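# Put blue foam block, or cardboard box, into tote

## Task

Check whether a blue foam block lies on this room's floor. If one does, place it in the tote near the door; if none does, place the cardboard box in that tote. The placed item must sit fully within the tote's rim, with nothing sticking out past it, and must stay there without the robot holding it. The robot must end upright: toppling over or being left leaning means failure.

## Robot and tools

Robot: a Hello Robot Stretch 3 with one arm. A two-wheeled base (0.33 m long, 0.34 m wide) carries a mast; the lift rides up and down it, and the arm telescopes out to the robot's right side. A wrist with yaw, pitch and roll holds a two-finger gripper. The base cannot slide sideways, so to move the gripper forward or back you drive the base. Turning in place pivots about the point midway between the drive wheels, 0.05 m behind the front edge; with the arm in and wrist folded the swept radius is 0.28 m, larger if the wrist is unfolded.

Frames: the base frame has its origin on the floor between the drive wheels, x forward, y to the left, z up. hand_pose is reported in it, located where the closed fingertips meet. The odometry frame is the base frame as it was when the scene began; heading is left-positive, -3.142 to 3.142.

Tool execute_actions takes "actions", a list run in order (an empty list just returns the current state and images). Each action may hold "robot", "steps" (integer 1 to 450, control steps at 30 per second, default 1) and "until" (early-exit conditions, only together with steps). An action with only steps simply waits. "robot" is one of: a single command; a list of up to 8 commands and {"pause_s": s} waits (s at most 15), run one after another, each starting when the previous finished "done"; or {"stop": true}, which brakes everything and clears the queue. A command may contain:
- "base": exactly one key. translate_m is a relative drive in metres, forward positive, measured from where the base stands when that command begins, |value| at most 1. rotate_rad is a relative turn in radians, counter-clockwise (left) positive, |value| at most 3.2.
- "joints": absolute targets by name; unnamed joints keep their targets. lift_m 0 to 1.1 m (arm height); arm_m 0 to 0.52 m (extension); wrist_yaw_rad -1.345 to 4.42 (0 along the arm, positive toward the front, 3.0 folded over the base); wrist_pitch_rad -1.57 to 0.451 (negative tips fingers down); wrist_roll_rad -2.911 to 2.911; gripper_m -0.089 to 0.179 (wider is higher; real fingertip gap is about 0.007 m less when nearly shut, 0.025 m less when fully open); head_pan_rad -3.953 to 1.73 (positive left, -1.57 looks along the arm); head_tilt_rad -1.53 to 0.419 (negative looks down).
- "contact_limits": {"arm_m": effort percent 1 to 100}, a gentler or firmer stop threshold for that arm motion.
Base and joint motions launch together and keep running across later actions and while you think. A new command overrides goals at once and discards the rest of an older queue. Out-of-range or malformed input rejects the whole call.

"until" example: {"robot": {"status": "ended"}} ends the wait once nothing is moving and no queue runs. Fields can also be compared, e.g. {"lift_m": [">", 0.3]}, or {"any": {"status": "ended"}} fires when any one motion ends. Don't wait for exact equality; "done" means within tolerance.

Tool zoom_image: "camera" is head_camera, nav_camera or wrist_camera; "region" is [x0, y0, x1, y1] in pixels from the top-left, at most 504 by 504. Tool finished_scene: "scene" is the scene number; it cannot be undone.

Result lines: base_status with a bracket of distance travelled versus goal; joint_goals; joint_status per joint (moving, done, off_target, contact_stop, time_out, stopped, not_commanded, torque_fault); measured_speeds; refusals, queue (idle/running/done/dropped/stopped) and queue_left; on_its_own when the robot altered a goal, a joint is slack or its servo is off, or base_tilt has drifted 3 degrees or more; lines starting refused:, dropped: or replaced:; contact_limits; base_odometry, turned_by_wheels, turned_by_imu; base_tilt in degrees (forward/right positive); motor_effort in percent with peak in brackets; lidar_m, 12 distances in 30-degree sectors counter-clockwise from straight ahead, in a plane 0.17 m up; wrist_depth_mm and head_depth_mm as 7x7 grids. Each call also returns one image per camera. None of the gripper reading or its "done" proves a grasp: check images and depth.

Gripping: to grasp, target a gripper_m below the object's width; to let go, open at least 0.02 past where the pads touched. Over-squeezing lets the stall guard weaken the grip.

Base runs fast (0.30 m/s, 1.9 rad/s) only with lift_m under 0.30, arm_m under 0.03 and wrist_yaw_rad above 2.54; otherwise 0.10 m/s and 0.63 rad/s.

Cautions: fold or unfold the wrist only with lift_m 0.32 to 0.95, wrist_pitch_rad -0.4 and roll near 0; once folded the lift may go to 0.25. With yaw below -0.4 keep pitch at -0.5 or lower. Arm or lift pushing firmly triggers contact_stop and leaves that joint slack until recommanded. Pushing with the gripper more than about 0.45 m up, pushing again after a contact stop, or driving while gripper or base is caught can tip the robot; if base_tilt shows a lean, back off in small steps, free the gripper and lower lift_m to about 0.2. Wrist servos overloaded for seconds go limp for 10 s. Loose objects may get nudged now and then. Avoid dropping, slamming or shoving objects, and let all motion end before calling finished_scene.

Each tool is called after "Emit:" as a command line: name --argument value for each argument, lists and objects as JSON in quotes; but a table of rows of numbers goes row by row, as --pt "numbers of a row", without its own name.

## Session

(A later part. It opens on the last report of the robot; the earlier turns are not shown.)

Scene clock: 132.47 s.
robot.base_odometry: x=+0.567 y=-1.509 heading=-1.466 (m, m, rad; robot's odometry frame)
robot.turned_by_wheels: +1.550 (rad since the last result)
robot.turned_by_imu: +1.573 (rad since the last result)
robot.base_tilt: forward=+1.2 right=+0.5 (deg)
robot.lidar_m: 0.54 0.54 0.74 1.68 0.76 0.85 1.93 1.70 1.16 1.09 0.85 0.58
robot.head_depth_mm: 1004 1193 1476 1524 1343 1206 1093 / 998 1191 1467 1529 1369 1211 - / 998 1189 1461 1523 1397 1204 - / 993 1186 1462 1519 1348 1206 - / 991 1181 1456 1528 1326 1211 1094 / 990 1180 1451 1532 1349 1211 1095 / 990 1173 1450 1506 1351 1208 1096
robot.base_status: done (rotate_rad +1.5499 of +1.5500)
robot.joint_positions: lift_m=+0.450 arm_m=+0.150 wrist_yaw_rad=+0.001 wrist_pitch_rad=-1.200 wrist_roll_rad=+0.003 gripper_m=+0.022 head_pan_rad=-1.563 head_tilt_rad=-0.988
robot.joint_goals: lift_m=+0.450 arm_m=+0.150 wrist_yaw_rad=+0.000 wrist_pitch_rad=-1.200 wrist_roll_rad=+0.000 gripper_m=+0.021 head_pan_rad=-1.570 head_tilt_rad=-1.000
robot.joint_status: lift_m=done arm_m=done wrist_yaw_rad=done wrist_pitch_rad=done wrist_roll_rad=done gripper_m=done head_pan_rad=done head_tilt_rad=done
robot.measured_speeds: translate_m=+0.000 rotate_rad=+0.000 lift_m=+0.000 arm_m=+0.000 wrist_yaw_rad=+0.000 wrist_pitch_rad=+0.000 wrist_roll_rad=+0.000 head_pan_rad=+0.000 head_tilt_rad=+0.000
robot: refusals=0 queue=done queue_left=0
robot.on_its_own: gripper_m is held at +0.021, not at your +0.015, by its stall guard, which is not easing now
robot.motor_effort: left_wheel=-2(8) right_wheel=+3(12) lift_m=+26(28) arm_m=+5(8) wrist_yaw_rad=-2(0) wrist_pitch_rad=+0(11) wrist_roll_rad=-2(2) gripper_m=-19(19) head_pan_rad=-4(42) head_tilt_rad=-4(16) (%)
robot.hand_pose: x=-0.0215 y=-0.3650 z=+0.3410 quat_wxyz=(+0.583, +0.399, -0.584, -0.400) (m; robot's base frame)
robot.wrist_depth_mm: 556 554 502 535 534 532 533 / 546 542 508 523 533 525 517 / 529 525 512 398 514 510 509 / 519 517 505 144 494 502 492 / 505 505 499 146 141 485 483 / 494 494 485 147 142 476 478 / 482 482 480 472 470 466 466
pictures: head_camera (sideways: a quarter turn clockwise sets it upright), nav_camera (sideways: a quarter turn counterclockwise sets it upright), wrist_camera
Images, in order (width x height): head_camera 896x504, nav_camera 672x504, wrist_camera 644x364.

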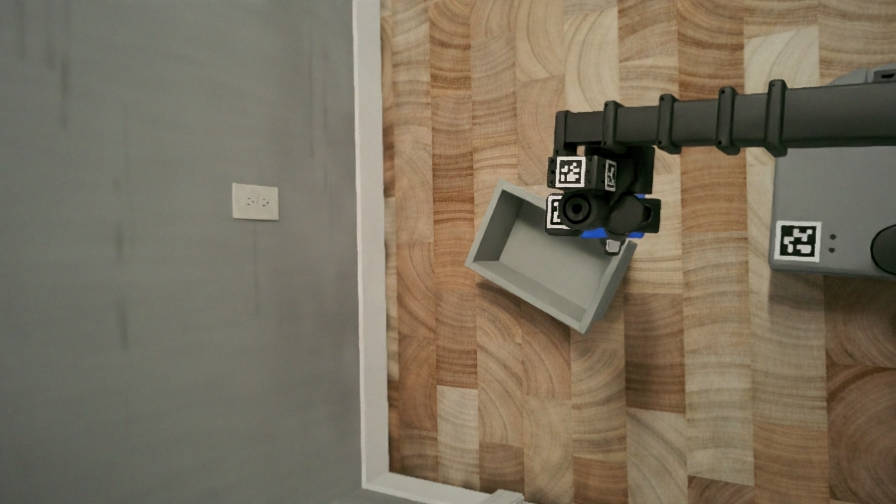

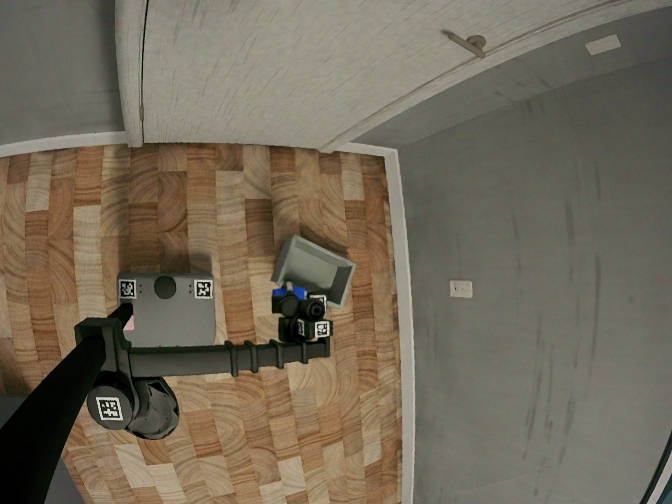

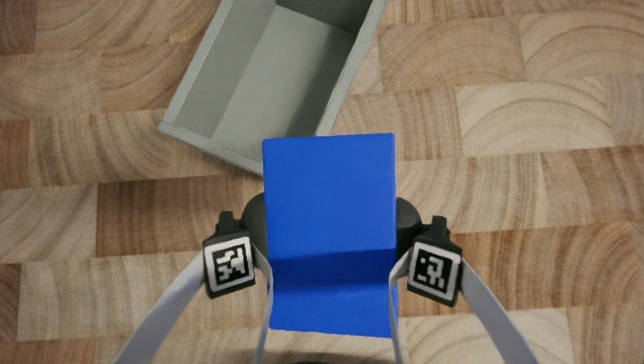

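Emit:
execute_actions --actions '[{"robot":{"base":{"translate_m":0.07},"joints":{"arm_m":0.35,"lift_m":0.36}},"steps":450,"until":{"robot":{"status":"ended"}}}]'

Scene clock: 137.00 s.
robot.base_odometry: x=+0.575 y=-1.579 heading=-1.466 (m, m, rad; robot's odometry frame)
robot.turned_by_wheels: +0.000 (rad since the last result)
robot.turned_by_imu: +0.000 (rad since the last result)
robot.base_tilt: forward=+1.1 right=+0.6 (deg)
robot.lidar_m: 0.48 0.47 0.65 1.48 0.81 0.86 1.95 1.69 1.16 1.08 0.74 0.51
robot.head_depth_mm: 998 1183 1464 1525 1354 1203 1095 / 997 1180 1454 1530 1343 1207 - / 995 1183 1456 1584 1319 1207 - / 991 1175 1451 1523 1306 1212 - / 990 1169 1450 1531 1350 1212 1096 / 987 1172 1442 1527 1350 1210 1098 / 986 1168 1393 1445 1328 1207 1099
robot.base_status: done (translate_m +0.0700 of +0.0700)
robot.joint_positions: lift_m=+0.360 arm_m=+0.350 wrist_yaw_rad=+0.001 wrist_pitch_rad=-1.201 wrist_roll_rad=+0.003 gripper_m=+0.022 head_pan_rad=-1.563 head_tilt_rad=-0.988
robot.joint_goals: lift_m=+0.360 arm_m=+0.350 wrist_yaw_rad=+0.000 wrist_pitch_rad=-1.200 wrist_roll_rad=+0.000 gripper_m=+0.021 head_pan_rad=-1.570 head_tilt_rad=-1.000
robot.joint_status: lift_m=done arm_m=done wrist_yaw_rad=done wrist_pitch_rad=done wrist_roll_rad=done gripper_m=done head_pan_rad=done head_tilt_rad=done
robot.measured_speeds: translate_m=+0.000 rotate_rad=+0.000 lift_m=+0.000 arm_m=+0.000 wrist_yaw_rad=+0.000 wrist_pitch_rad=+0.000 wrist_roll_rad=+0.000 head_pan_rad=+0.000 head_tilt_rad=+0.000
robot: refusals=0 queue=done queue_left=0
robot.on_its_own: gripper_m is held at +0.021, not at your +0.015, by its stall guard, which is not easing now
robot.motor_effort: left_wheel=-2(4) right_wheel=+4(8) lift_m=+22(27) arm_m=+5(7) wrist_yaw_rad=-2(3) wrist_pitch_rad=+1(1) wrist_roll_rad=-2(2) gripper_m=-18(20) head_pan_rad=-4(3) head_tilt_rad=-4(3) (%)
robot.hand_pose: x=-0.0215 y=-0.5647 z=+0.2512 quat_wxyz=(+0.583, +0.399, -0.584, -0.400) (m; robot's base frame)
robot.wrist_depth_mm: 458 450 451 446 447 438 435 / 444 445 437 342 327 428 427 / 435 433 422 376 374 414 414 / 424 425 334 145 300 405 410 / 415 414 351 146 141 401 401 / 406 405 345 146 142 396 390 / 399 401 294 293 383 389 380
pictures: head_camera (sideways: a quarter turn clockwise sets it upright), nav_camera (sideways: a quarter turn counterclockwise sets it upright), wrist_camera
Images, in order (width x height): head_camera 896x504, nav_camera 672x504, wrist_camera 644x364.

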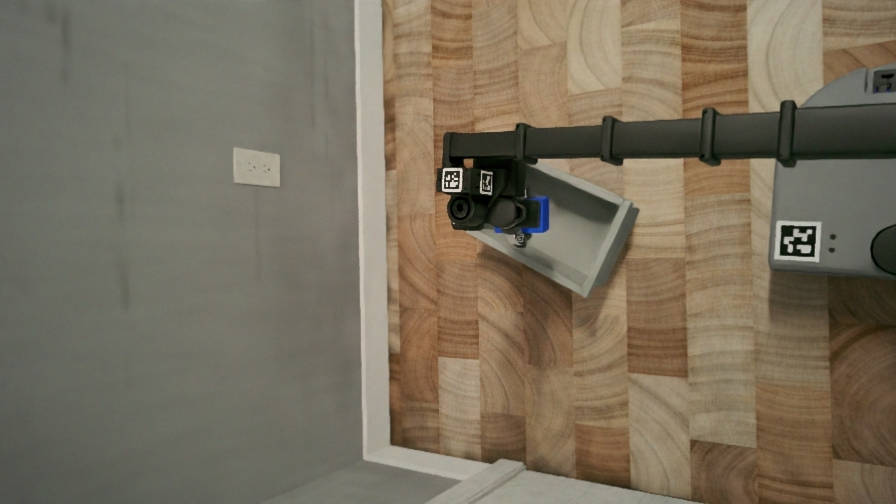

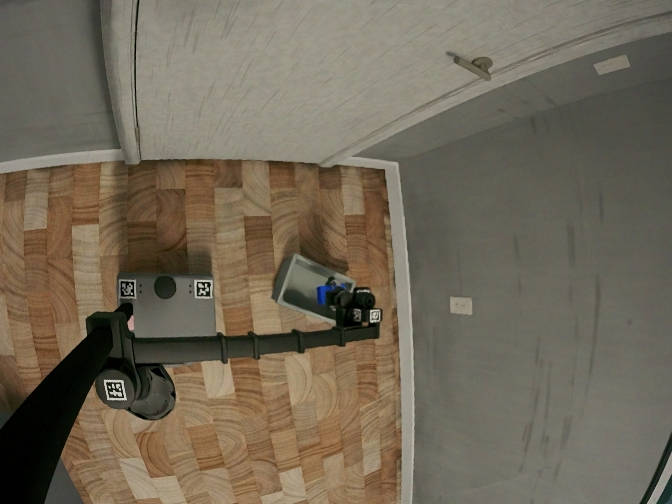

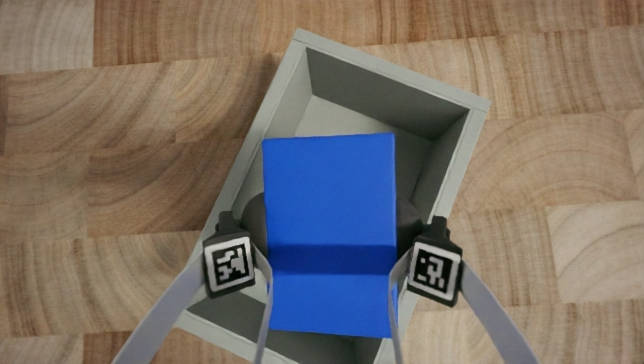

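Emit:
execute_actions --actions '[{"robot":[{"joints":{"lift_m":0.185}},{"joints":{"gripper_m":0.07}},{"joints":{"lift_m":0.4}},{"joints":{"arm_m":0.05}}],"steps":450,"until":{"robot":{"status":"ended"}}}]'

Scene clock: 146.87 s.
robot.base_odometry: x=+0.575 y=-1.579 heading=-1.466 (m, m, rad; robot's odometry frame)
robot.turned_by_wheels: +0.000 (rad since the last result)
robot.turned_by_imu: -0.001 (rad since the last result)
robot.base_tilt: forward=+1.0 right=+0.4 (deg)
robot.lidar_m: 0.48 0.48 0.65 1.48 0.81 0.86 1.95 1.69 1.15 1.09 0.74 0.51
robot.head_depth_mm: 999 1186 1463 1526 1352 1206 1093 / 995 1185 1462 1525 1353 1227 - / 993 1186 1460 1527 1329 - - / 989 1176 1453 1525 1306 1207 - / 988 1174 1454 1528 1348 1214 1100 / 988 1169 1442 1526 1348 1210 1097 / 984 1169 1389 1445 1331 1209 1095
robot.base_status: done (translate_m +0.0700 of +0.0700)
robot.joint_positions: lift_m=+0.400 arm_m=+0.050 wrist_yaw_rad=+0.001 wrist_pitch_rad=-1.201 wrist_roll_rad=+0.003 gripper_m=+0.070 head_pan_rad=-1.563 head_tilt_rad=-0.988
robot.joint_goals: lift_m=+0.400 arm_m=+0.050 wrist_yaw_rad=+0.000 wrist_pitch_rad=-1.200 wrist_roll_rad=+0.000 gripper_m=+0.070 head_pan_rad=-1.570 head_tilt_rad=-1.000
robot.joint_status: lift_m=done arm_m=done wrist_yaw_rad=done wrist_pitch_rad=done wrist_roll_rad=done gripper_m=done head_pan_rad=done head_tilt_rad=done
robot.measured_speeds: translate_m=+0.000 rotate_rad=+0.000 lift_m=+0.000 arm_m=+0.000 wrist_yaw_rad=+0.000 wrist_pitch_rad=+0.000 wrist_roll_rad=+0.000 head_pan_rad=+0.000 head_tilt_rad=+0.000
robot: refusals=0 queue=done queue_left=0
robot.motor_effort: left_wheel=-2(3) right_wheel=+3(3) lift_m=+27(27) arm_m=-5(7) wrist_yaw_rad=-2(1) wrist_pitch_rad=+1(1) wrist_roll_rad=-2(2) gripper_m=+0(71) head_pan_rad=-4(4) head_tilt_rad=-4(4) (%)
robot.hand_pose: x=-0.0215 y=-0.2655 z=+0.2909 quat_wxyz=(+0.583, +0.399, -0.584, -0.400) (m; robot's base frame)
robot.wrist_depth_mm: 501 493 437 444 485 485 475 / 493 488 477 408 473 470 467 / 472 469 466 469 468 462 460 / 469 461 462 456 456 450 443 / 451 453 451 447 440 438 431 / 446 448 442 436 436 430 430 / 442 435 426 - - 423 420
pictures: head_camera (sideways: a quarter turn clockwise sets it upright), nav_camera (sideways: a quarter turn counterclockwise sets it upright), wrist_camera
Images, in order (width x height): head_camera 896x504, nav_camera 672x504, wrist_camera 644x364.

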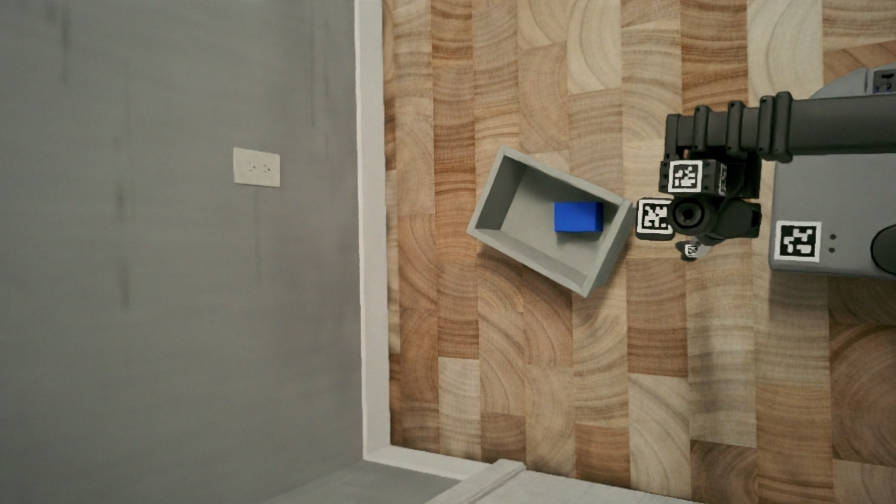

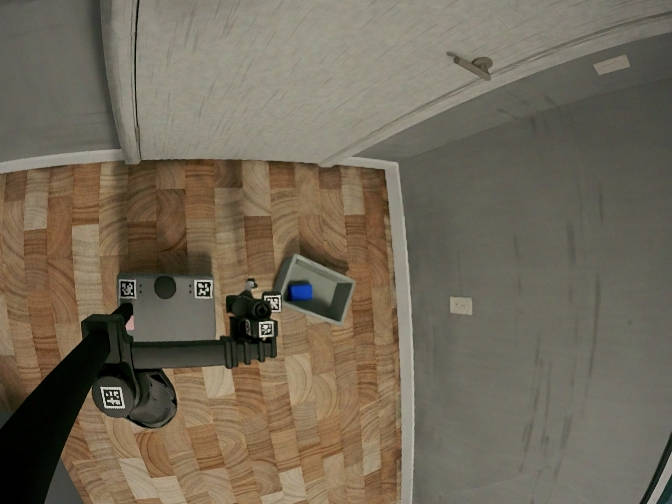

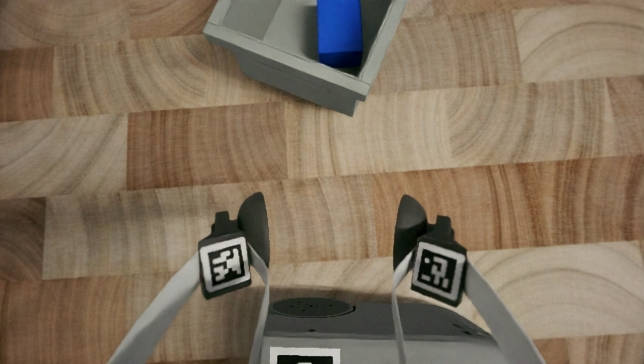

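Emit:
finished_scene --scene 1

The scene is finished: the task was done.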